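# Find the cracked bed slat and set it on the table

## Task

Six slats sit loose in a bed frame and one has a hidden internal split that cannot be seen; pressing on slats is allowed. Remove the split slat and place it on the table so that it does not touch the frame and no part of it overhangs the table edge. The other five slats must finish seated in the frame, resting there without the robot holding them. Release everything and move the arms away at the end.

## Robot and tools

Robot: two arms, left_arm and right_arm, each with six joints (column order: waist, shoulder, elbow, forearm roll, wrist pitch, wrist roll) and a parallel gripper. Knocking or placing anything off the table is a failure. Avoid arm-to-arm contact, hard pushes, dropping or slamming things.

Frame: one shared world frame. Origin on the table top midway between the arms, +z up, +x outward over the table, left_arm on the +y side. The names left and right do not refer to image sides. Results give each gripper's end_effector_position (metres) and end_effector_quat_wxyz; the printed position may be off from the true one, more so at long reach. end_effector_position is the point between the closed finger pads; fingers point along the gripper's +z and close along its y. Closed fingertips extend about 33 mm past that point, fully open about 9 mm. Closing pushes the tips roughly 24 mm further from the arm, so keep that clearance above surfaces.

execute_actions: argument actions is a list with zero or one item. Empty list: no command, returns state plus pictures. An action item is {"rows": [...], "steps": n}, n from 5 to 15 (default 15), each step 1/30 s; row k is used on step k, and the last row repeats to fill. A wait item is {"steps": n} with n up to 300 and no rows. Optional "pictures": true adds camera images to an action result. A refused call sends nothing.

Each row: 18 numbers, each within [-1, 1], one list covering both arms: left_arm's 6 joint values, then its gripper position, force_limit, speed; then the same 9 for right_arm. Joint values are offsets, not poses, scaled so 1.0 equals 1.983 rad for waist and shoulder, 2.38 rad for elbow, 2.975 rad for the three wrist joints. Each offset is measured from the joint angles in the most recent result that printed Joint positions (before any such result, or for later calls within the same reply, from where the arm is when the action begins), not from the previous row. So all-zero joints return the arm to those reference angles; they are not a hold-still. Joint ranges (rad): waist ±3.491, shoulder ±3.140, elbow -1.187 to 4.328, forearm roll ±3.316, wrist pitch ±3.140, wrist roll ±3.927. Asking more than 0.010 rad beyond a range end gets the call refused; true ends may differ by 0.010. Targets past a real end are clipped there, reported as "joint sent to its limit".

Gripper numbers are absolute settings. position: +1 fully open (140 mm), about -0.8 pads touch, -1 closes until blocked. force_limit: about 14 N at -1, 60 N at 0, 107 N at +1 (parts up to 40 mm wide). speed: gap change about 30 mm/s at -1, 140 at 0, 250 at +1. To leave a gripper unchanged repeat its previous three numbers, since 0 is a real command. To grip, send -1 and confirm object_status 2. object_status: 0 moving, 1 blocked while opening, 2 blocked while closing, 3 reached target or pads met (thin items may still be held). A new force_limit while status is 2 only applies with a changed position (e.g. -1 to -0.98). position_measured is in counts: 3 open, 230 pads together.

Motion limits: joint target speeds capped at 2.62 rad/s (waist, shoulder), 3.14 (elbow), 3.93 (wrist joints), with 0.5 s ramp-up; joints of one arm are synchronised. Each target is kept within 0.805 / 0.966 / 1.21 rad of the measured angle (waist-shoulder / elbow / wrist joints), and targets that would shift the gripper over 70 mm from its measured spot are pulled back. Big moves therefore need several calls. The simulation keeps running while the operator thinks; arms keep heading to the last target until motion settles or a step is HELD. Results are sampled 5 steps before an action ends; those steps finish afterward.

Result lines: Joint positions and Joint velocities per arm (rad, rad/s); Flange force, the external force at the gripper including held weight, noisy especially after sudden stops, "no reading" when unavailable; "joint command not followed" means a clearance check altered targets; HELD marks steps where the row was partly not sent. TORQUE FAULT: joint load limit reached (147 N m waist/shoulder/elbow, 36.8 N m wrist joints, held weight included); FORCE FAULT: 150 N external force. Either stops that arm for 10 s, yielding to contact. MOTOR HOT warns of heating from holding loads; OVER-TEMPERATURE FAULT brakes the arm until cooled. Avoid all stops.

Cameras: cam_head_left and cam_head_right (896x504, pinhole with radial distortion), cam_left_wrist and cam_right_wrist (616x616 fisheye); calibration given as K, D and T_world_to_cam, with small per-scene errors. zoom_image takes camera (one of those four names) and region [x0, y0, x1, y1] in that camera's pixels, top-left origin, at most 504x504, and returns a closer view of the latest image.

finished_scene takes scene (the current scene number) and ends it irreversibly; it reports whether the goal held. Before calling it, ensure slats rest unaided and both grippers are open and clear.

Each tool is called after ">>>" by a JSON object that holds its "api" and its "payload".

## Session

>>> {"api": "execute_actions", "payload": {"actions": []}}

Scene clock: 0.00 s of 5100.00 s.
left_arm: end_effector_position=(+0.0901, +0.8543, +0.2492) position_measured=3 object_status=3 end_effector_quat_wxyz=(+0.606, +0.351, +0.616, +0.362) | right_arm: end_effector_position=(+0.2297, -0.7394, +0.2657) position_measured=3 object_status=3 end_effector_quat_wxyz=(-0.004, +0.989, -0.145, -0.012)
Joint positions: left_arm=[ 2.302  0.58  -0.34   0.965 -1.976  1.036] | right_arm=[-0.919 -0.094 -0.029  0.007 -1.66   2.02 ]
Joint velocities: left_arm=[-0.     0.002  0.    -0.    -0.    -0.001] | right_arm=[-0.001  0.     0.     0.    -0.    -0.   ]
Flange force (N, the push that the arm receives, along the gripper's own x y z axes): no reading

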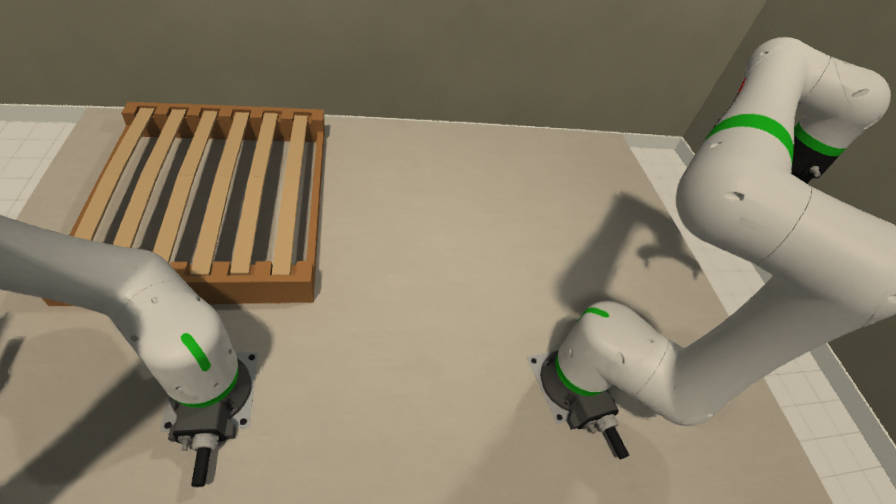

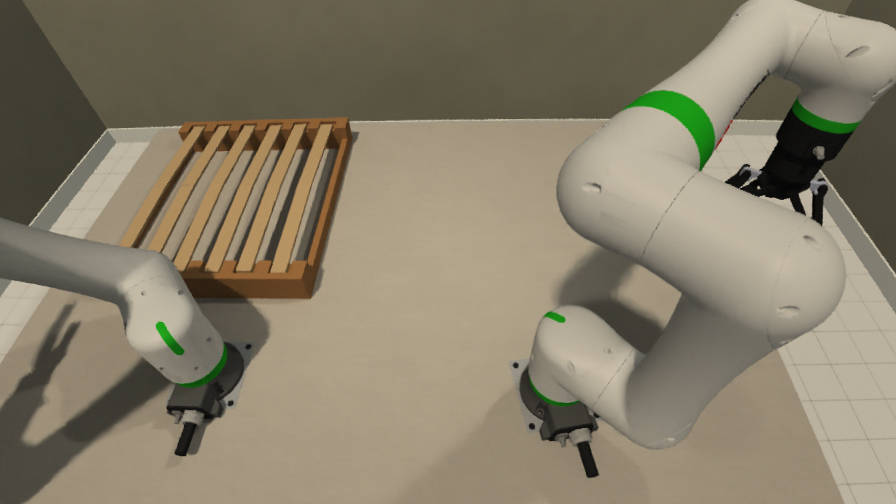

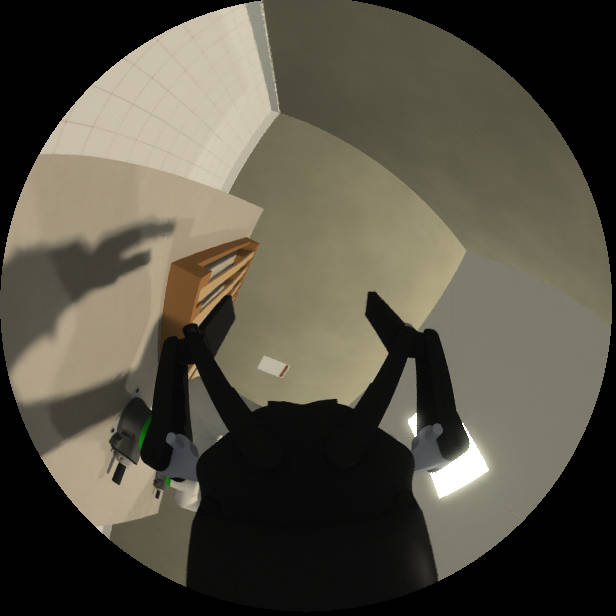

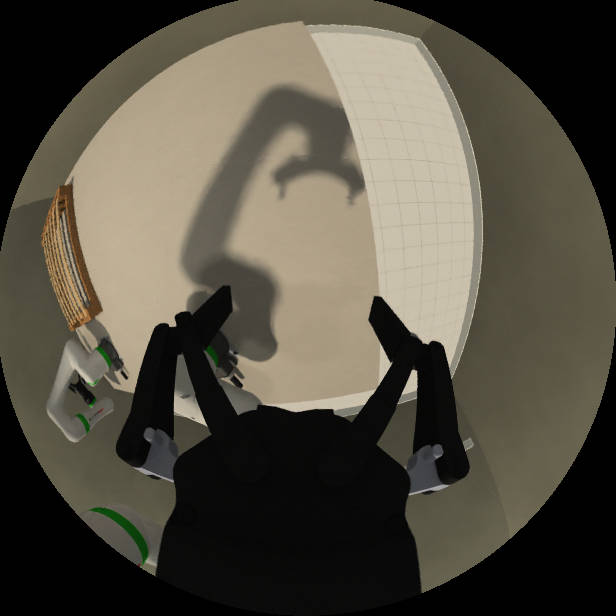

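>>> {"api": "execute_actions", "payload": {"actions": [{"rows":[[-0.25,-0.093,0.301,-0.324,0.1425,0,-1,0,0,0,0,0,0,0,0,1,0,0]]}]}}

>>> {"api": "execute_actions", "payload": {"actions": [{"steps":35}]}}

Scene clock: 0.87 s of 5100.00 s.
left_arm: end_effector_position=(+0.1263, +0.8487, +0.1793) position_measured=68 object_status=0 end_effector_quat_wxyz=(+0.449, +0.573, +0.657, +0.196) | right_arm: end_effector_position=(+0.2297, -0.7394, +0.2657) position_measured=3 object_status=3 end_effector_quat_wxyz=(-0.004, +0.989, -0.145, -0.012)
Joint positions: left_arm=[ 2.121  0.513 -0.078  0.613 -1.821  1.036] | right_arm=[-0.919 -0.094 -0.029  0.007 -1.66   2.02 ]
Joint velocities: left_arm=[-1.041 -0.393  1.499 -1.997  0.875 -0.   ] | right_arm=[ 0.001  0.    -0.    -0.001  0.     0.   ]
Flange force (N, the push that the arm receives, along the gripper's own x y z axes): left_arm=[16.0 0.2 -8.2] | right_arm=[4.8 3.9 -6.3]
Steps of this call (steps 1 to 16: nothing new was sent; steps 17 to 26: the first 10 steps of this action). Readings (joint positions | what the end effector reports):
17: left_arm=[2.302 0.580 -0.340 0.965 -1.976 1.036] | right_arm=[-0.919 -0.094 -0.029 0.007 -1.660 2.020] | left_arm position_measured=3 object_status=0 | right_arm position_measured=3 object_status=3
18: left_arm=[2.300 0.579 -0.336 0.960 -1.973 1.036] | right_arm=[-0.919 -0.094 -0.029 0.007 -1.660 2.020] | left_arm position_measured=7 object_status=0 | right_arm position_measured=3 object_status=3
20: left_arm=[2.281 0.572 -0.309 0.923 -1.957 1.036] | right_arm=[-0.919 -0.094 -0.029 0.007 -1.660 2.020] | left_arm position_measured=22 object_status=0 | right_arm position_measured=3 object_status=3
24: left_arm=[2.190 0.539 -0.178 0.747 -1.880 1.036] | right_arm=[-0.919 -0.094 -0.029 0.007 -1.660 2.020] | left_arm position_measured=53 object_status=0 | right_arm position_measured=3 object_status=3
26: the state above

Scene clock: 2.03 s of 5100.00 s.
left_arm: end_effector_position=(+0.0485, +0.9764, +0.1988) position_measured=233 object_status=3 end_effector_quat_wxyz=(+0.000, +0.804, +0.595, +0.000) | right_arm: end_effector_position=(+0.2297, -0.7394, +0.2657) position_measured=3 object_status=3 end_effector_quat_wxyz=(-0.004, +0.989, -0.145, -0.012)
Joint positions: left_arm=[ 1.806  0.396  0.377  0.001 -1.552  1.036] | right_arm=[-0.919 -0.094 -0.029  0.007 -1.66   2.02 ]
Joint velocities: left_arm=[ 0.     0.    -0.    -0.     0.     0.001] | right_arm=[ 0. -0.  0.  0.  0. -0.]
Flange force (N, the push that the arm receives, along the gripper's own x y z axes): left_arm=[0.6 1.1 1.1] | right_arm=[3.3 2.3 -2.8]
Kept back: nothing.
Steps of this call (steps 1 to 5: the last 5 steps of your previous action; steps 6 to 30: the robot went on to your last target; steps 31 to 35: nothing new was sent). Readings (joint positions | what the end effector reports):
1: left_arm=[2.087 0.500 -0.028 0.546 -1.792 1.036] | right_arm=[-0.919 -0.094 -0.029 0.007 -1.660 2.020] | left_arm position_measured=76 object_status=0 | right_arm position_measured=3 object_status=3
2: left_arm=[2.055 0.488 0.018 0.484 -1.764 1.036] | right_arm=[-0.919 -0.094 -0.029 0.007 -1.660 2.020] | left_arm position_measured=83 object_status=0 | right_arm position_measured=3 object_status=3
4: left_arm=[1.997 0.466 0.101 0.371 -1.715 1.036] | right_arm=[-0.919 -0.094 -0.029 0.007 -1.660 2.020] | left_arm position_measured=98 object_status=0 | right_arm position_measured=3 object_status=3
8: left_arm=[1.905 0.432 0.234 0.193 -1.636 1.036] | right_arm=[-0.919 -0.094 -0.029 0.007 -1.660 2.020] | left_arm position_measured=129 object_status=0 | right_arm position_measured=3 object_status=3
35: the state above
All arms were judged still, so your last target was given up. Only a new action makes them travel on or press farther. Fingers that are still opening or closing keep moving.

>>> {"api": "execute_actions", "payload": {"actions": [{"rows":[[-0.5325,0,0,0,0,0.073,-1,0,0,0,0,0,0,0,0,1,0,0]]}]}}

>>> {"api": "execute_actions", "payload": {"actions": [{"steps":40}], "pictures": true}}

Scene clock: 2.50 s of 5100.00 s.
left_arm: end_effector_position=(+0.1477, +0.9702, +0.1988) position_measured=233 object_status=3 end_effector_quat_wxyz=(-0.000, +0.839, +0.545, +0.000) | right_arm: end_effector_position=(+0.2297, -0.7394, +0.2657) position_measured=3 object_status=3 end_effector_quat_wxyz=(-0.004, +0.989, -0.145, -0.012)
Joint positions: left_arm=[ 1.641  0.396  0.377  0.001 -1.552  1.079] | right_arm=[-0.919 -0.094 -0.029  0.007 -1.66   2.02 ]
Joint velocities: left_arm=[-0.667  0.001  0.001  0.    -0.     0.152] | right_arm=[-0.001 -0.    -0.     0.001  0.     0.   ]
Flange force (N, the push that the arm receives, along the gripper's own x y z axes): left_arm=[6.3 -3.1 1.8] | right_arm=[5.4 4.3 -3.9]
Steps of this call (steps 1 to 4: nothing new was sent; steps 5 to 14: the first 10 steps of this action). Readings (joint positions | what the end effector reports):
5: left_arm=[1.806 0.396 0.377 0.001 -1.552 1.036] | right_arm=[-0.919 -0.094 -0.029 0.007 -1.660 2.020] | left_arm position_measured=233 object_status=3 | right_arm position_measured=3 object_status=3
6: left_arm=[1.803 0.396 0.377 0.001 -1.552 1.037] | right_arm=[-0.919 -0.094 -0.029 0.007 -1.660 2.020] | left_arm position_measured=233 object_status=3 | right_arm position_measured=3 object_status=3
8: left_arm=[1.779 0.396 0.377 0.001 -1.552 1.044] | right_arm=[-0.919 -0.094 -0.029 0.007 -1.660 2.020] | left_arm position_measured=233 object_status=3 | right_arm position_measured=3 object_status=3
12: left_arm=[1.686 0.396 0.377 0.001 -1.552 1.068] | right_arm=[-0.919 -0.094 -0.029 0.007 -1.660 2.020] | left_arm position_measured=233 object_status=3 | right_arm position_measured=3 object_status=3
14: the state above

Scene clock: 3.83 s of 5100.00 s.
left_arm: end_effector_position=(+0.5759, +0.6863, +0.1988) position_measured=233 object_status=3 end_effector_quat_wxyz=(+0.000, +0.976, +0.220, +0.000) | right_arm: end_effector_position=(+0.2297, -0.7394, +0.2657) position_measured=3 object_status=3 end_effector_quat_wxyz=(-0.004, +0.989, -0.145, -0.012)
Joint positions: left_arm=[ 0.76   0.396  0.377  0.001 -1.552  1.252] | right_arm=[-0.919 -0.094 -0.029  0.007 -1.66   2.02 ]
Joint velocities: left_arm=[-0.253  0.001  0.     0.001  0.     0.048] | right_arm=[-0.    -0.     0.     0.     0.     0.001]
Flange force (N, the push that the arm receives, along the gripper's own x y z axes): left_arm=[7.5 16.0 0.6] | right_arm=[5.2 4.1 -5.7]
Kept back: nothing.
Steps of this call (steps 1 to 5: the last 5 steps of your previous action; steps 6 to 40: the robot went on to your last target). Readings (joint positions | what the end effector reports):
1: left_arm=[1.618 0.396 0.377 0.001 -1.552 1.084] | right_arm=[-0.919 -0.094 -0.029 0.007 -1.660 2.020] | left_arm position_measured=233 object_status=3 | right_arm position_measured=3 object_status=3
2: left_arm=[1.596 0.396 0.377 0.001 -1.552 1.089] | right_arm=[-0.919 -0.094 -0.029 0.007 -1.660 2.020] | left_arm position_measured=233 object_status=3 | right_arm position_measured=3 object_status=3
4: left_arm=[1.551 0.396 0.377 0.001 -1.552 1.098] | right_arm=[-0.919 -0.094 -0.029 0.007 -1.660 2.020] | left_arm position_measured=233 object_status=3 | right_arm position_measured=3 object_status=3
8: left_arm=[1.460 0.396 0.377 0.001 -1.552 1.116] | right_arm=[-0.919 -0.094 -0.029 0.007 -1.660 2.020] | left_arm position_measured=233 object_status=3 | right_arm position_measured=3 object_status=3
40: the state above
camera_calibration (this result's frames):
cam_left_wrist: T_world_to_cam=[[0.406925, -0.911794, 0.0551765, 0.372361], [-0.835527, -0.347113, 0.425919, 0.635159], [-0.369198, -0.219418, -0.903077, 0.725449], [0, 0, 0, 1]] pos_world=[0.647004, 0.719165, 0.364065]
cam_right_wrist: T_world_to_cam=[[-0.218155, -0.975914, -0.000550724, -0.679372], [-0.876875, 0.195768, 0.43905, 0.23711], [-0.428367, 0.0962639, -0.898463, 0.579488], [0, 0, 0, 1]] pos_world=[0.307941, -0.765211, 0.416171]

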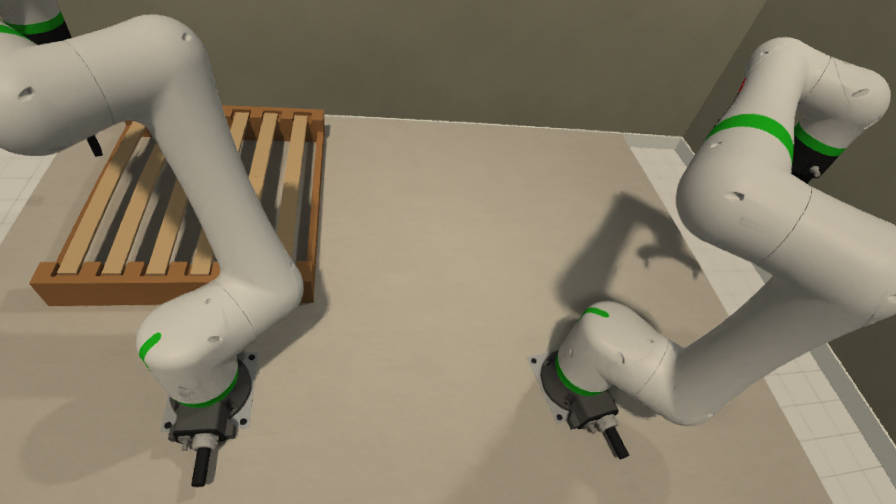

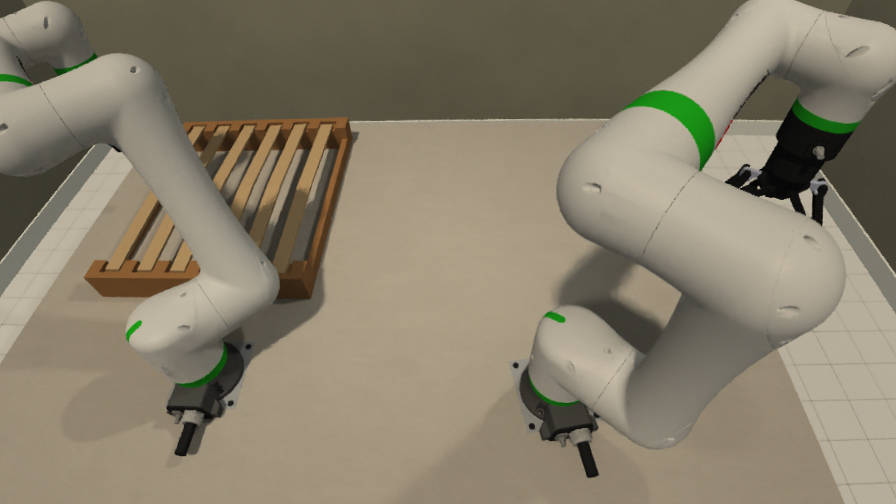

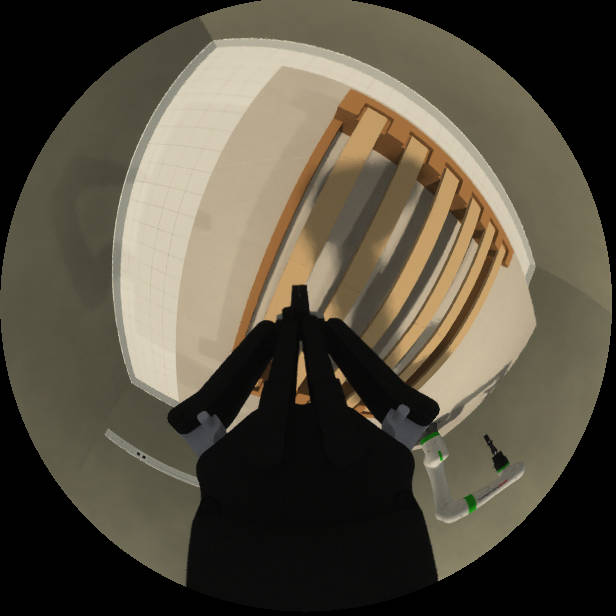

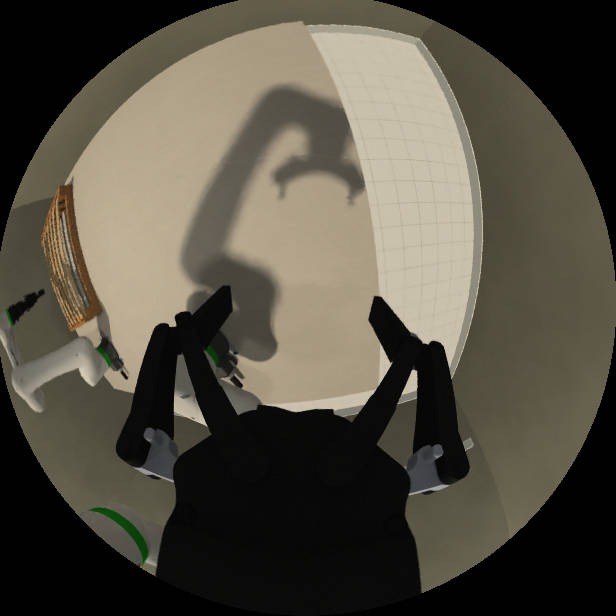

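>>> {"api": "execute_actions", "payload": {"actions": [{"rows":[[0.0146,-0.0247,-0.1008,0,0.0642,-0.165,-1,0,0,0,0,0,0,0,0,1,0,0]]}]}}

>>> {"api": "execute_actions", "payload": {"actions": [{"steps":15}], "pictures": true}}

Scene clock: 4.40 s of 5100.00 s.
left_arm: end_effector_position=(+0.5578, +0.6834, +0.1483) position_measured=233 object_status=3 end_effector_quat_wxyz=(+0.000, +0.998, +0.065, +0.000) | right_arm: end_effector_position=(+0.2297, -0.7394, +0.2657) position_measured=3 object_status=3 end_effector_quat_wxyz=(-0.004, +0.989, -0.145, -0.012)
Joint positions: left_arm=[ 0.778  0.363  0.214  0.001 -1.422  0.92 ] | right_arm=[-0.919 -0.094 -0.029  0.007 -1.66   2.02 ]
Joint velocities: left_arm=[ 0.1   -0.152 -0.738 -0.     0.584 -1.516] | right_arm=[ 0.001  0.    -0.    -0.001 -0.     0.001]
Flange force (N, the push that the arm receives, along the gripper's own x y z axes): left_arm=[4.1 -0.7 13.8] | right_arm=[1.6 2.5 -2.8]
Steps of this call (steps 1 to 7: the robot went on to your last target; steps 8 to 17: the first 10 steps of this action). Readings (joint positions | what the end effector reports):
8: left_arm=[0.750 0.396 0.377 0.001 -1.552 1.254] | right_arm=[-0.919 -0.094 -0.029 0.007 -1.660 2.020] | left_arm position_measured=233 object_status=3 | right_arm position_measured=3 object_status=3
9: left_arm=[0.751 0.395 0.374 0.001 -1.550 1.248] | right_arm=[-0.919 -0.094 -0.029 0.007 -1.660 2.020] | left_arm position_measured=233 object_status=3 | right_arm position_measured=3 object_status=3
11: left_arm=[0.755 0.391 0.357 0.001 -1.535 1.212] | right_arm=[-0.919 -0.094 -0.029 0.007 -1.660 2.020] | left_arm position_measured=233 object_status=3 | right_arm position_measured=3 object_status=3
15: left_arm=[0.770 0.374 0.271 0.001 -1.467 1.036] | right_arm=[-0.919 -0.094 -0.029 0.007 -1.660 2.020] | left_arm position_measured=233 object_status=3 | right_arm position_measured=3 object_status=3
17: the state above

Scene clock: 4.90 s of 5100.00 s.
left_arm: end_effector_position=(+0.5470, +0.6811, +0.1247) position_measured=233 object_status=3 end_effector_quat_wxyz=(+0.000, +1.000, -0.009, +0.000) | right_arm: end_effector_position=(+0.2297, -0.7394, +0.2657) position_measured=3 object_status=3 end_effector_quat_wxyz=(-0.004, +0.989, -0.145, -0.012)
Joint positions: left_arm=[ 0.789  0.347  0.137  0.001 -1.361  0.761] | right_arm=[-0.919 -0.094 -0.029  0.007 -1.66   2.02 ]
Joint velocities: left_arm=[ 0.    -0.     0.001 -0.001 -0.    -0.001] | right_arm=[-0.    -0.    -0.     0.001  0.    -0.001]
Flange force (N, the push that the arm receives, along the gripper's own x y z axes): left_arm=[2.0 0.3 3.6] | right_arm=[3.8 5.5 -6.8]
Kept back: nothing.
Steps of this call (steps 1 to 5: the last 5 steps of your previous action; steps 6 to 15: the robot went on to your last target). Readings (joint positions | what the end effector reports):
1: left_arm=[0.781 0.358 0.191 0.001 -1.404 0.872] | right_arm=[-0.919 -0.094 -0.029 0.007 -1.660 2.020] | left_arm position_measured=233 object_status=3 | right_arm position_measured=3 object_status=3
2: left_arm=[0.784 0.354 0.172 0.001 -1.389 0.833] | right_arm=[-0.919 -0.094 -0.029 0.007 -1.660 2.020] | left_arm position_measured=233 object_status=3 | right_arm position_measured=3 object_status=3
4: left_arm=[0.787 0.349 0.147 0.001 -1.368 0.781] | right_arm=[-0.919 -0.094 -0.029 0.007 -1.660 2.020] | left_arm position_measured=233 object_status=3 | right_arm position_measured=3 object_status=3
8: left_arm=[0.789 0.347 0.137 0.001 -1.361 0.761] | right_arm=[-0.919 -0.094 -0.029 0.007 -1.660 2.020] | left_arm position_measured=233 object_status=3 | right_arm position_measured=3 object_status=3
15: the state above
camera_calibration (this result's frames):
cam_left_wrist: T_world_to_cam=[[-0.0419547, -0.997618, 0.0547505, 0.687583], [-0.902782, 0.0613295, 0.425703, 0.399375], [-0.428047, -0.0315676, -0.903205, 0.550953], [0, 0, 0, 1]] pos_world=[0.625229, 0.678844, 0.289963]
cam_right_wrist: T_world_to_cam=[[-0.218155, -0.975914, -0.000550796, -0.679372], [-0.876875, 0.195768, 0.43905, 0.23711], [-0.428367, 0.0962639, -0.898463, 0.579488], [0, 0, 0, 1]] pos_world=[0.307941, -0.765211, 0.416171]

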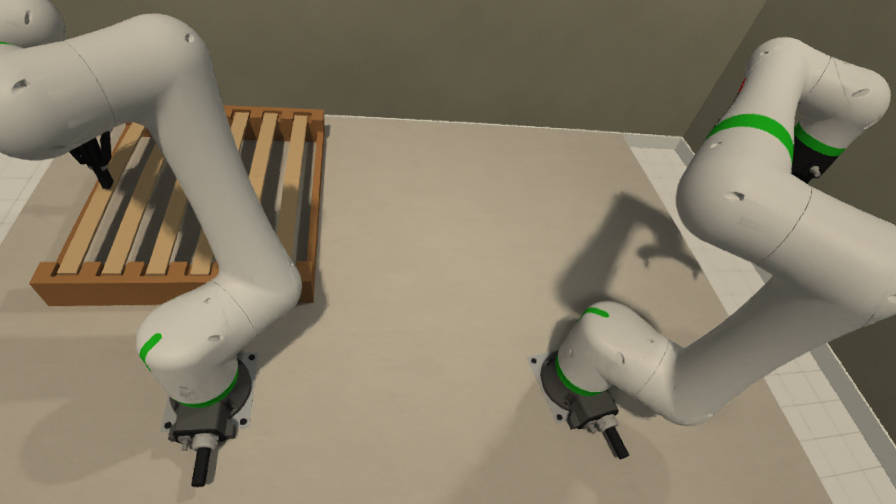

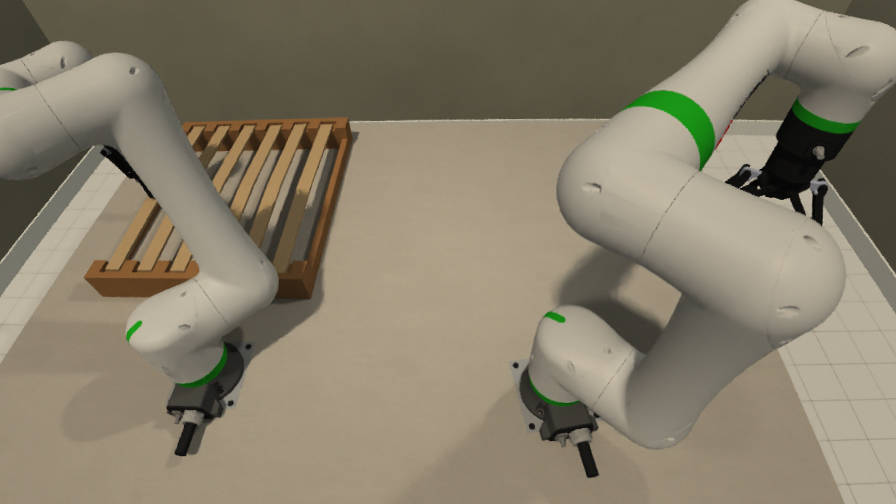

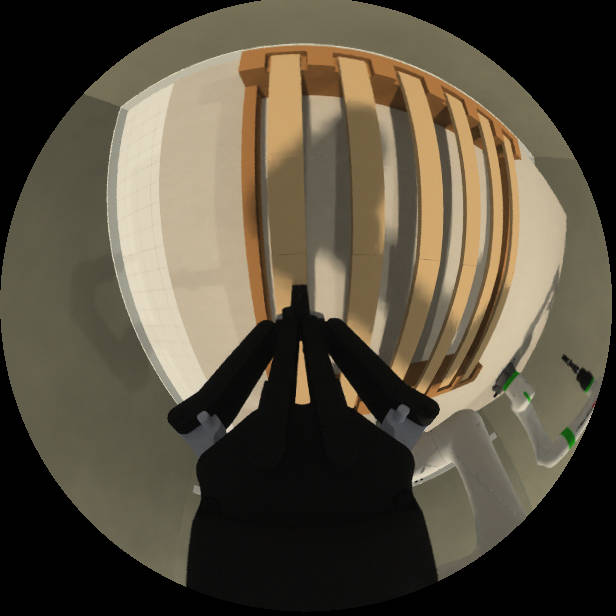

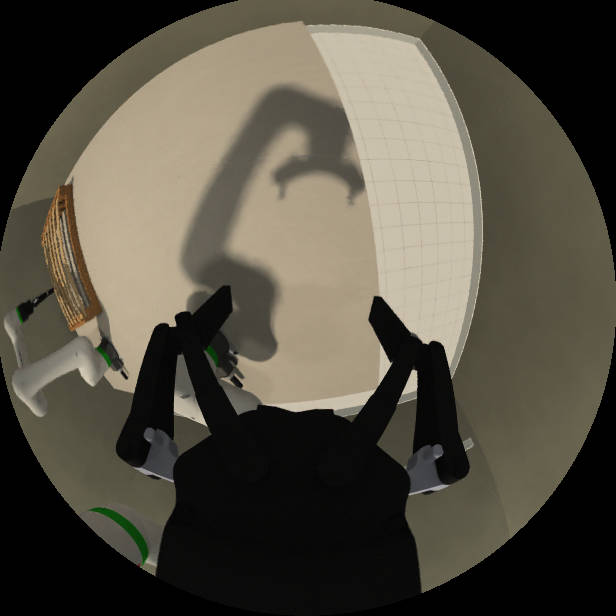

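>>> {"api": "execute_actions", "payload": {"actions": [{"rows":[[0.0093,0.0026,-0.0071,0,0.0074,0,-1,0,0,0,0,0,0,0,0,1,0,0]]}]}}

>>> {"api": "execute_actions", "payload": {"actions": [{"rows":[[0,0.0016,-0.0043,0,0.0044,0,-1,0,0,0,0,0,0,0,0,1,0,0]]}]}}

Scene clock: 5.37 s of 5100.00 s.
left_arm: end_effector_position=(+0.5412, +0.6900, +0.1148) position_measured=233 object_status=3 end_effector_quat_wxyz=(-0.000, +1.000, +0.000, +0.000) | right_arm: end_effector_position=(+0.2297, -0.7394, +0.2657) position_measured=3 object_status=3 end_effector_quat_wxyz=(-0.004, +0.989, -0.145, -0.012)
Joint positions: left_arm=[ 0.807  0.352  0.12   0.    -1.339  0.761] | right_arm=[-0.919 -0.094 -0.029  0.007 -1.66   2.02 ]
Joint velocities: left_arm=[ 0.001  0.001 -0.002  0.     0.002 -0.   ] | right_arm=[ 0.001  0.    -0.    -0.001 -0.     0.   ]
Flange force (N, the push that the arm receives, along the gripper's own x y z axes): left_arm=[-0.8 5.6 3.3] | right_arm=[3.9 3.1 -3.6]
Steps of this call (steps 1 to 4: the robot went on to your last target; steps 5 to 14: the first 10 steps of this action). Readings (joint positions | what the end effector reports):
5: left_arm=[0.789 0.347 0.137 0.001 -1.360 0.761] | right_arm=[-0.919 -0.094 -0.029 0.007 -1.660 2.020] | left_arm position_measured=233 object_status=3 | right_arm position_measured=3 object_status=3
6: left_arm=[0.792 0.347 0.134 0.001 -1.356 0.761] | right_arm=[-0.919 -0.094 -0.029 0.007 -1.660 2.020] | left_arm position_measured=233 object_status=3 | right_arm position_measured=3 object_status=3
8: left_arm=[0.803 0.351 0.124 0.000 -1.344 0.761] | right_arm=[-0.919 -0.094 -0.029 0.007 -1.660 2.020] | left_arm position_measured=233 object_status=3 | right_arm position_measured=3 object_status=3
12: left_arm=[0.807 0.352 0.120 0.000 -1.339 0.761] | right_arm=[-0.919 -0.094 -0.029 0.007 -1.660 2.020] | left_arm position_measured=233 object_status=3 | right_arm position_measured=3 object_status=3
14: the state above

Scene clock: 5.87 s of 5100.00 s.
left_arm: end_effector_position=(+0.5410, +0.6899, +0.1087) position_measured=233 object_status=3 end_effector_quat_wxyz=(+0.000, +1.000, +0.000, +0.000) | right_arm: end_effector_position=(+0.2297, -0.7394, +0.2657) position_measured=3 object_status=3 end_effector_quat_wxyz=(-0.004, +0.989, -0.145, -0.012)
Joint positions: left_arm=[ 0.807  0.355  0.11   0.    -1.326  0.761] | right_arm=[-0.919 -0.094 -0.029  0.007 -1.66   2.02 ]
Joint velocities: left_arm=[-0.     0.    -0.    -0.     0.001  0.001] | right_arm=[-0.002  0.     0.     0.001 -0.    -0.   ]
Flange force (N, the push that the arm receives, along the gripper's own x y z axes): left_arm=[-0.5 0.5 -1.6] | right_arm=[2.2 2.1 -2.4]
Steps of this call (steps 1 to 5: the last 5 steps of your previous action; steps 6 to 15: the first 10 steps of this action, its rows measured from where the robot was after step 5). Readings (joint positions | what the end effector reports):
5: left_arm=[0.807 0.352 0.120 0.000 -1.339 0.761] | right_arm=[-0.919 -0.094 -0.029 0.007 -1.660 2.020] | left_arm position_measured=233 object_status=3 | right_arm position_measured=3 object_status=3
6: left_arm=[0.807 0.352 0.120 0.000 -1.338 0.761] | right_arm=[-0.919 -0.094 -0.029 0.007 -1.660 2.020] | left_arm position_measured=233 object_status=3 | right_arm position_measured=3 object_status=3
7: left_arm=[0.807 0.352 0.117 0.000 -1.334 0.761] | right_arm=[-0.919 -0.094 -0.029 0.007 -1.660 2.020] | left_arm position_measured=233 object_status=3 | right_arm position_measured=3 object_status=3
9: left_arm=[0.807 0.354 0.112 0.000 -1.328 0.761] | right_arm=[-0.919 -0.094 -0.029 0.007 -1.660 2.020] | left_arm position_measured=233 object_status=3 | right_arm position_measured=3 object_status=3
13: left_arm=[0.807 0.355 0.110 0.000 -1.326 0.761] | right_arm=[-0.919 -0.094 -0.029 0.007 -1.660 2.020] | left_arm position_measured=233 object_status=3 | right_arm position_measured=3 object_status=3
15: the state above

>>> {"api": "execute_actions", "payload": {"actions": [{"rows":[[0,0.0013,-0.0035,0,0.0037,0,-1,0,0,0,0,0,0,0,0,1,0,0]]}]}}

>>> {"api": "execute_actions", "payload": {"actions": [{"rows":[[0,0.0013,-0.0035,0,0.0037,0,-1,0,0,0,0,0,0,0,0,1,0,0]]}]}}

Scene clock: 6.37 s of 5100.00 s.
left_arm: end_effector_position=(+0.5409, +0.6898, +0.1038) position_measured=233 object_status=3 end_effector_quat_wxyz=(+0.000, +1.000, +0.000, +0.000) | right_arm: end_effector_position=(+0.2297, -0.7394, +0.2657) position_measured=3 object_status=3 end_effector_quat_wxyz=(-0.004, +0.989, -0.145, -0.012)
Joint positions: left_arm=[ 0.807  0.357  0.101  0.    -1.315  0.761] | right_arm=[-0.919 -0.094 -0.029  0.007 -1.66   2.02 ]
Joint velocities: left_arm=[ 0.     0.001 -0.001 -0.     0.001  0.   ] | right_arm=[-0.001  0.     0.     0.001 -0.     0.   ]
Flange force (N, the push that the arm receives, along the gripper's own x y z axes): left_arm=[3.7 0.6 -4.7] | right_arm=[2.4 2.5 -3.6]
Steps of this call (steps 1 to 5: the last 5 steps of your previous action; steps 6 to 15: the first 10 steps of this action). Readings (joint positions | what the end effector reports):
6: left_arm=[0.807 0.355 0.109 0.000 -1.325 0.761] | right_arm=[-0.919 -0.094 -0.029 0.007 -1.660 2.020] | left_arm position_measured=233 object_status=3 | right_arm position_measured=3 object_status=3
7: left_arm=[0.807 0.356 0.107 0.000 -1.322 0.761] | right_arm=[-0.919 -0.094 -0.029 0.007 -1.660 2.020] | left_arm position_measured=233 object_status=3 | right_arm position_measured=3 object_status=3
9: left_arm=[0.807 0.357 0.103 0.000 -1.317 0.761] | right_arm=[-0.919 -0.094 -0.029 0.007 -1.660 2.020] | left_arm position_measured=233 object_status=3 | right_arm position_measured=3 object_status=3
13: left_arm=[0.807 0.357 0.102 0.000 -1.315 0.761] | right_arm=[-0.919 -0.094 -0.029 0.007 -1.660 2.020] | left_arm position_measured=233 object_status=3 | right_arm position_measured=3 object_status=3
15: the state above

Scene clock: 6.87 s of 5100.00 s.
left_arm: end_effector_position=(+0.5407, +0.6896, +0.0989) position_measured=233 object_status=3 end_effector_quat_wxyz=(-0.000, +1.000, +0.000, +0.000) | right_arm: end_effector_position=(+0.2297, -0.7394, +0.2657) position_measured=3 object_status=3 end_effector_quat_wxyz=(-0.004, +0.989, -0.145, -0.012)
Joint positions: left_arm=[ 0.807  0.36   0.093  0.    -1.304  0.761] | right_arm=[-0.919 -0.094 -0.029  0.007 -1.66   2.02 ]
Joint velocities: left_arm=[-0.    -0.    -0.001 -0.     0.001 -0.   ] | right_arm=[ 0.001  0.    -0.     0.    -0.    -0.   ]
Flange force (N, the push that the arm receives, along the gripper's own x y z axes): left_arm=[5.3 0.6 -8.9] | right_arm=[1.6 3.2 -2.9]
Steps of this call (steps 1 to 5: the last 5 steps of your previous action; steps 6 to 15: the first 10 steps of this action, its rows measured from where the robot was after step 5). Readings (joint positions | what the end effector reports):
5: left_arm=[0.807 0.357 0.101 0.000 -1.315 0.761] | right_arm=[-0.919 -0.094 -0.029 0.007 -1.660 2.020] | left_arm position_measured=233 object_status=3 | right_arm position_measured=3 object_status=3
6: left_arm=[0.807 0.357 0.101 0.000 -1.314 0.761] | right_arm=[-0.919 -0.094 -0.029 0.007 -1.660 2.020] | left_arm position_measured=233 object_status=3 | right_arm position_measured=3 object_status=3
7: left_arm=[0.807 0.358 0.099 0.000 -1.311 0.761] | right_arm=[-0.919 -0.094 -0.029 0.007 -1.660 2.020] | left_arm position_measured=233 object_status=3 | right_arm position_measured=3 object_status=3
9: left_arm=[0.807 0.360 0.095 0.000 -1.306 0.761] | right_arm=[-0.919 -0.094 -0.029 0.007 -1.660 2.020] | left_arm position_measured=233 object_status=3 | right_arm position_measured=3 object_status=3
13: left_arm=[0.807 0.360 0.093 0.000 -1.304 0.761] | right_arm=[-0.919 -0.094 -0.029 0.007 -1.660 2.020] | left_arm position_measured=233 object_status=3 | right_arm position_measured=3 object_status=3
15: the state above

>>> {"api": "execute_actions", "payload": {"actions": [{"rows":[[0,-0.005,0.014,0,-0.0146,0,-1,0,0,0,0,0,0,0,0,1,0,0]],"steps":9}]}}

>>> {"api": "execute_actions", "payload": {"actions": [{"rows":[[-0.0893,0,0,0,0,0.0595,-1,0,0,0,0,0,0,0,0,1,0,0]]}]}}

>>> {"api": "execute_actions", "payload": {"actions": [{"rows":[[0,0.0035,-0.0098,0,0.0102,0,-1,0,0,0,0,0,0,0,0,1,0,0]]}]}}

>>> {"api": "execute_actions", "payload": {"actions": [{"rows":[[0,0.0015,-0.0042,0,0.0044,0,-1,0,0,0,0,0,0,0,0,1,0,0]]}], "pictures": true}}

Scene clock: 7.23 s of 5100.00 s.
left_arm: end_effector_position=(+0.5411, +0.6900, +0.1122) position_measured=233 object_status=3 end_effector_quat_wxyz=(+0.000, +1.000, +0.000, +0.000) | right_arm: end_effector_position=(+0.2297, -0.7394, +0.2657) position_measured=3 object_status=3 end_effector_quat_wxyz=(-0.004, +0.989, -0.145, -0.012)
Joint positions: left_arm=[ 0.807  0.353  0.116  0.    -1.333  0.761] | right_arm=[-0.919 -0.094 -0.029  0.007 -1.66   2.02 ]
Joint velocities: left_arm=[ 0.    -0.08   0.237 -0.001 -0.29  -0.   ] | right_arm=[-0.     0.     0.     0.001  0.     0.   ]
Flange force (N, the push that the arm receives, along the gripper's own x y z axes): left_arm=[-14.0 13.4 -12.5] | right_arm=[4.6 2.8 -4.3]
Steps of this call (steps 1 to 5: the last 5 steps of your previous action; steps 6 to 7: the robot went on to your last target; steps 8 to 11: the first 4 steps of this action). Readings (joint positions | what the end effector reports):
8: left_arm=[0.807 0.360 0.093 0.000 -1.304 0.761] | right_arm=[-0.919 -0.094 -0.029 0.007 -1.660 2.020] | left_arm position_measured=233 object_status=3 | right_arm position_measured=3 object_status=3
9: left_arm=[0.807 0.359 0.097 0.000 -1.308 0.761] | right_arm=[-0.919 -0.094 -0.029 0.007 -1.660 2.020] | left_arm position_measured=233 object_status=3 | right_arm position_measured=3 object_status=3
11: the state above

Scene clock: 7.73 s of 5100.00 s.
left_arm: end_effector_position=(+0.5841, +0.6120, +0.1181) position_measured=233 object_status=3 end_effector_quat_wxyz=(-0.000, +1.000, +0.000, -0.000) | right_arm: end_effector_position=(+0.2297, -0.7394, +0.2657) position_measured=3 object_status=3 end_effector_quat_wxyz=(-0.004, +0.989, -0.145, -0.012)
Joint positions: left_arm=[ 0.651  0.35   0.126 -0.001 -1.347  0.917] | right_arm=[-0.919 -0.094 -0.029  0.007 -1.66   2.02 ]
Joint velocities: left_arm=[-0.392  0.     0.     0.025 -0.     0.398] | right_arm=[-0.    -0.     0.    -0.001  0.     0.   ]
Flange force (N, the push that the arm receives, along the gripper's own x y z axes): left_arm=[-13.6 -39.0 -9.5] | right_arm=[2.2 4.0 -2.4]
Steps of this call (steps 1 to 5: the last 5 steps of your previous action; steps 6 to 15: the first 10 steps of this action, its rows measured from where the robot was after step 5). Readings (joint positions | what the end effector reports):
5: left_arm=[0.807 0.350 0.126 0.000 -1.347 0.761] | right_arm=[-0.919 -0.094 -0.029 0.007 -1.660 2.020] | left_arm position_measured=233 object_status=3 | right_arm position_measured=3 object_status=3
6: left_arm=[0.807 0.350 0.126 0.000 -1.347 0.761] | right_arm=[-0.919 -0.094 -0.029 0.007 -1.660 2.020] | left_arm position_measured=233 object_status=3 | right_arm position_measured=3 object_status=3
7: left_arm=[0.804 0.350 0.126 0.000 -1.347 0.764] | right_arm=[-0.919 -0.094 -0.029 0.007 -1.660 2.020] | left_arm position_measured=233 object_status=3 | right_arm position_measured=3 object_status=3
9: left_arm=[0.780 0.350 0.126 0.000 -1.347 0.788] | right_arm=[-0.919 -0.094 -0.029 0.007 -1.660 2.020] | left_arm position_measured=233 object_status=3 | right_arm position_measured=3 object_status=3
13: left_arm=[0.686 0.350 0.126 0.000 -1.347 0.882] | right_arm=[-0.919 -0.094 -0.029 0.007 -1.660 2.020] | left_arm position_measured=233 object_status=3 | right_arm position_measured=3 object_status=3
15: the state above

Scene clock: 8.23 s of 5100.00 s.
left_arm: end_effector_position=(+0.5890, +0.6003, +0.1047) position_measured=233 object_status=3 end_effector_quat_wxyz=(+0.000, +1.000, +0.000, +0.000) | right_arm: end_effector_position=(+0.2297, -0.7394, +0.2657) position_measured=3 object_status=3 end_effector_quat_wxyz=(-0.004, +0.989, -0.145, -0.012)
Joint positions: left_arm=[ 0.63   0.357  0.103  0.001 -1.317  0.938] | right_arm=[-0.919 -0.094 -0.029  0.007 -1.66   2.02 ]
Joint velocities: left_arm=[-0.     0.    -0.002 -0.     0.003  0.   ] | right_arm=[ 0. -0. -0.  0.  0. -0.]
Flange force (N, the push that the arm receives, along the gripper's own x y z axes): left_arm=[-3.6 0.0 4.4] | right_arm=[1.4 1.9 -4.5]
Steps of this call (steps 1 to 5: the last 5 steps of your previous action; steps 6 to 15: the first 10 steps of this action, its rows measured from where the robot was after step 5). Readings (joint positions | what the end effector reports):
5: left_arm=[0.630 0.350 0.126 0.001 -1.347 0.938] | right_arm=[-0.919 -0.094 -0.029 0.007 -1.660 2.020] | left_arm position_measured=233 object_status=3 | right_arm position_measured=3 object_status=3
6: left_arm=[0.630 0.350 0.126 0.001 -1.347 0.938] | right_arm=[-0.919 -0.094 -0.029 0.007 -1.660 2.020] | left_arm position_measured=233 object_status=3 | right_arm position_measured=3 object_status=3
7: left_arm=[0.630 0.351 0.122 0.001 -1.341 0.938] | right_arm=[-0.919 -0.094 -0.029 0.007 -1.660 2.020] | left_arm position_measured=233 object_status=3 | right_arm position_measured=3 object_status=3
9: left_arm=[0.630 0.356 0.108 0.001 -1.324 0.938] | right_arm=[-0.919 -0.094 -0.029 0.007 -1.660 2.020] | left_arm position_measured=233 object_status=3 | right_arm position_measured=3 object_status=3
13: left_arm=[0.630 0.357 0.103 0.001 -1.317 0.938] | right_arm=[-0.919 -0.094 -0.029 0.007 -1.660 2.020] | left_arm position_measured=233 object_status=3 | right_arm position_measured=3 object_status=3
15: the state above

Scene clock: 8.73 s of 5100.00 s.
left_arm: end_effector_position=(+0.5888, +0.6002, +0.0988) position_measured=233 object_status=3 end_effector_quat_wxyz=(+0.000, +1.000, +0.000, +0.000) | right_arm: end_effector_position=(+0.2297, -0.7394, +0.2657) position_measured=3 object_status=3 end_effector_quat_wxyz=(-0.004, +0.989, -0.145, -0.012)
Joint positions: left_arm=[ 0.63   0.36   0.093  0.001 -1.303  0.938] | right_arm=[-0.919 -0.094 -0.029  0.007 -1.66   2.02 ]
Joint velocities: left_arm=[ 0.001 -0.    -0.001 -0.001  0.001  0.   ] | right_arm=[ 0.001  0.001  0.    -0.002 -0.    -0.   ]
Flange force (N, the push that the arm receives, along the gripper's own x y z axes): left_arm=[-2.4 2.5 3.4] | right_arm=[4.4 2.5 -3.3]
Steps of this call (steps 1 to 5: the last 5 steps of your previous action; steps 6 to 15: the first 10 steps of this action, its rows measured from where the robot was after step 5). Readings (joint positions | what the end effector reports):
5: left_arm=[0.630 0.357 0.103 0.001 -1.316 0.938] | right_arm=[-0.919 -0.094 -0.029 0.007 -1.660 2.020] | left_arm position_measured=233 object_status=3 | right_arm position_measured=3 object_status=3
6: left_arm=[0.630 0.357 0.103 0.001 -1.316 0.938] | right_arm=[-0.919 -0.094 -0.029 0.007 -1.660 2.020] | left_arm position_measured=233 object_status=3 | right_arm position_measured=3 object_status=3
7: left_arm=[0.630 0.358 0.100 0.001 -1.312 0.938] | right_arm=[-0.919 -0.094 -0.029 0.007 -1.660 2.020] | left_arm position_measured=233 object_status=3 | right_arm position_measured=3 object_status=3
9: left_arm=[0.630 0.360 0.095 0.001 -1.306 0.938] | right_arm=[-0.919 -0.094 -0.029 0.007 -1.660 2.020] | left_arm position_measured=233 object_status=3 | right_arm position_measured=3 object_status=3
13: left_arm=[0.630 0.360 0.093 0.001 -1.304 0.938] | right_arm=[-0.919 -0.094 -0.029 0.007 -1.660 2.020] | left_arm position_measured=233 object_status=3 | right_arm position_measured=3 object_status=3
15: the state above
camera_calibration (this result's frames):
cam_left_wrist: T_world_to_cam=[[-0.0233921, -0.998205, 0.0551254, 0.599371], [-0.903705, 0.0446931, 0.425816, 0.463567], [-0.427516, -0.0398563, -0.903129, 0.547543], [0, 0, 0, 1]] pos_world=[0.667032, 0.5994, 0.264067]
cam_right_wrist: T_world_to_cam=[[-0.218155, -0.975914, -0.00055067, -0.679372], [-0.876875, 0.195768, 0.43905, 0.23711], [-0.428367, 0.0962638, -0.898463, 0.579488], [0, 0, 0, 1]] pos_world=[0.307941, -0.765211, 0.416171]

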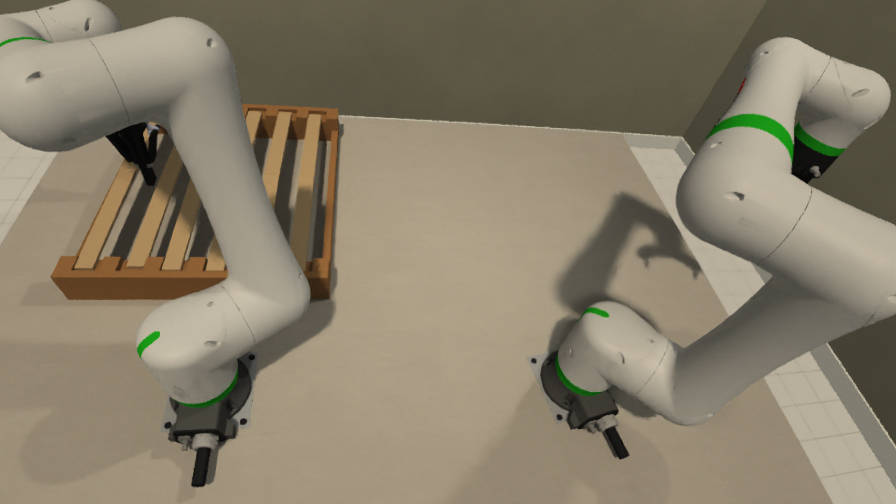

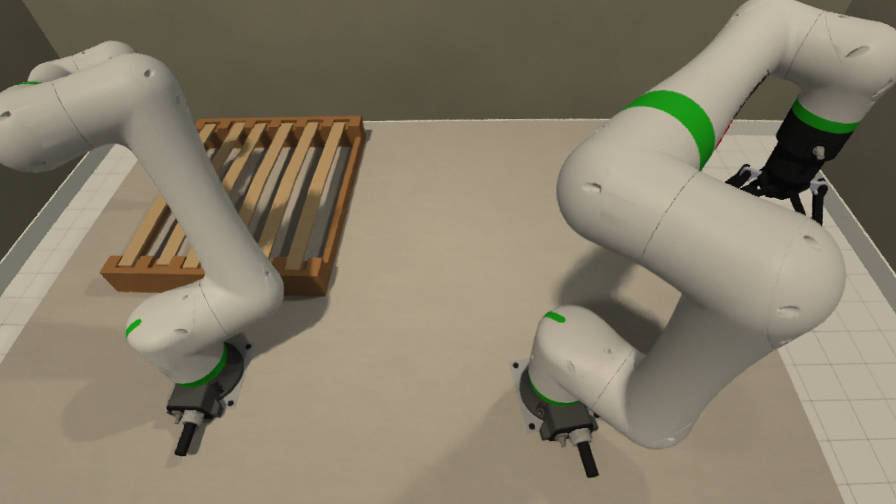

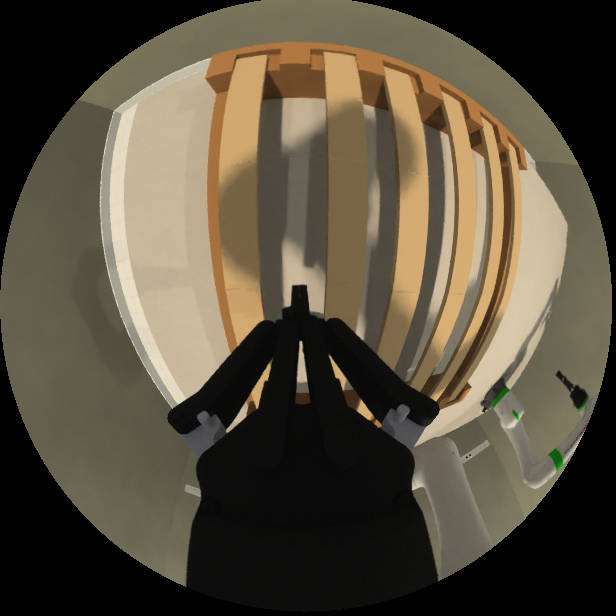

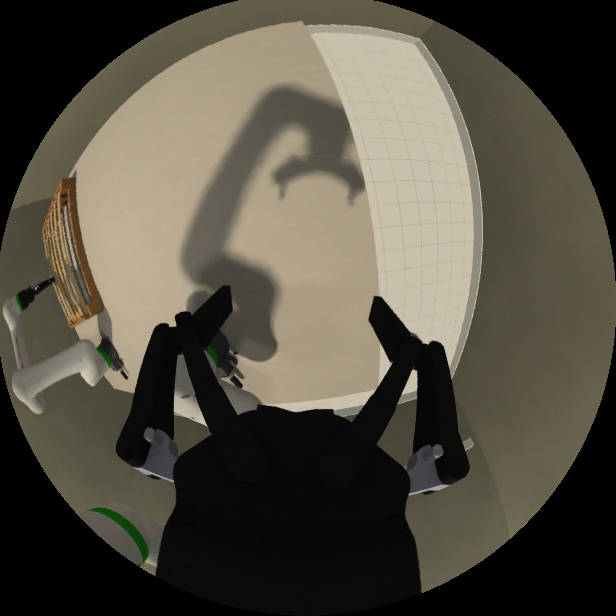

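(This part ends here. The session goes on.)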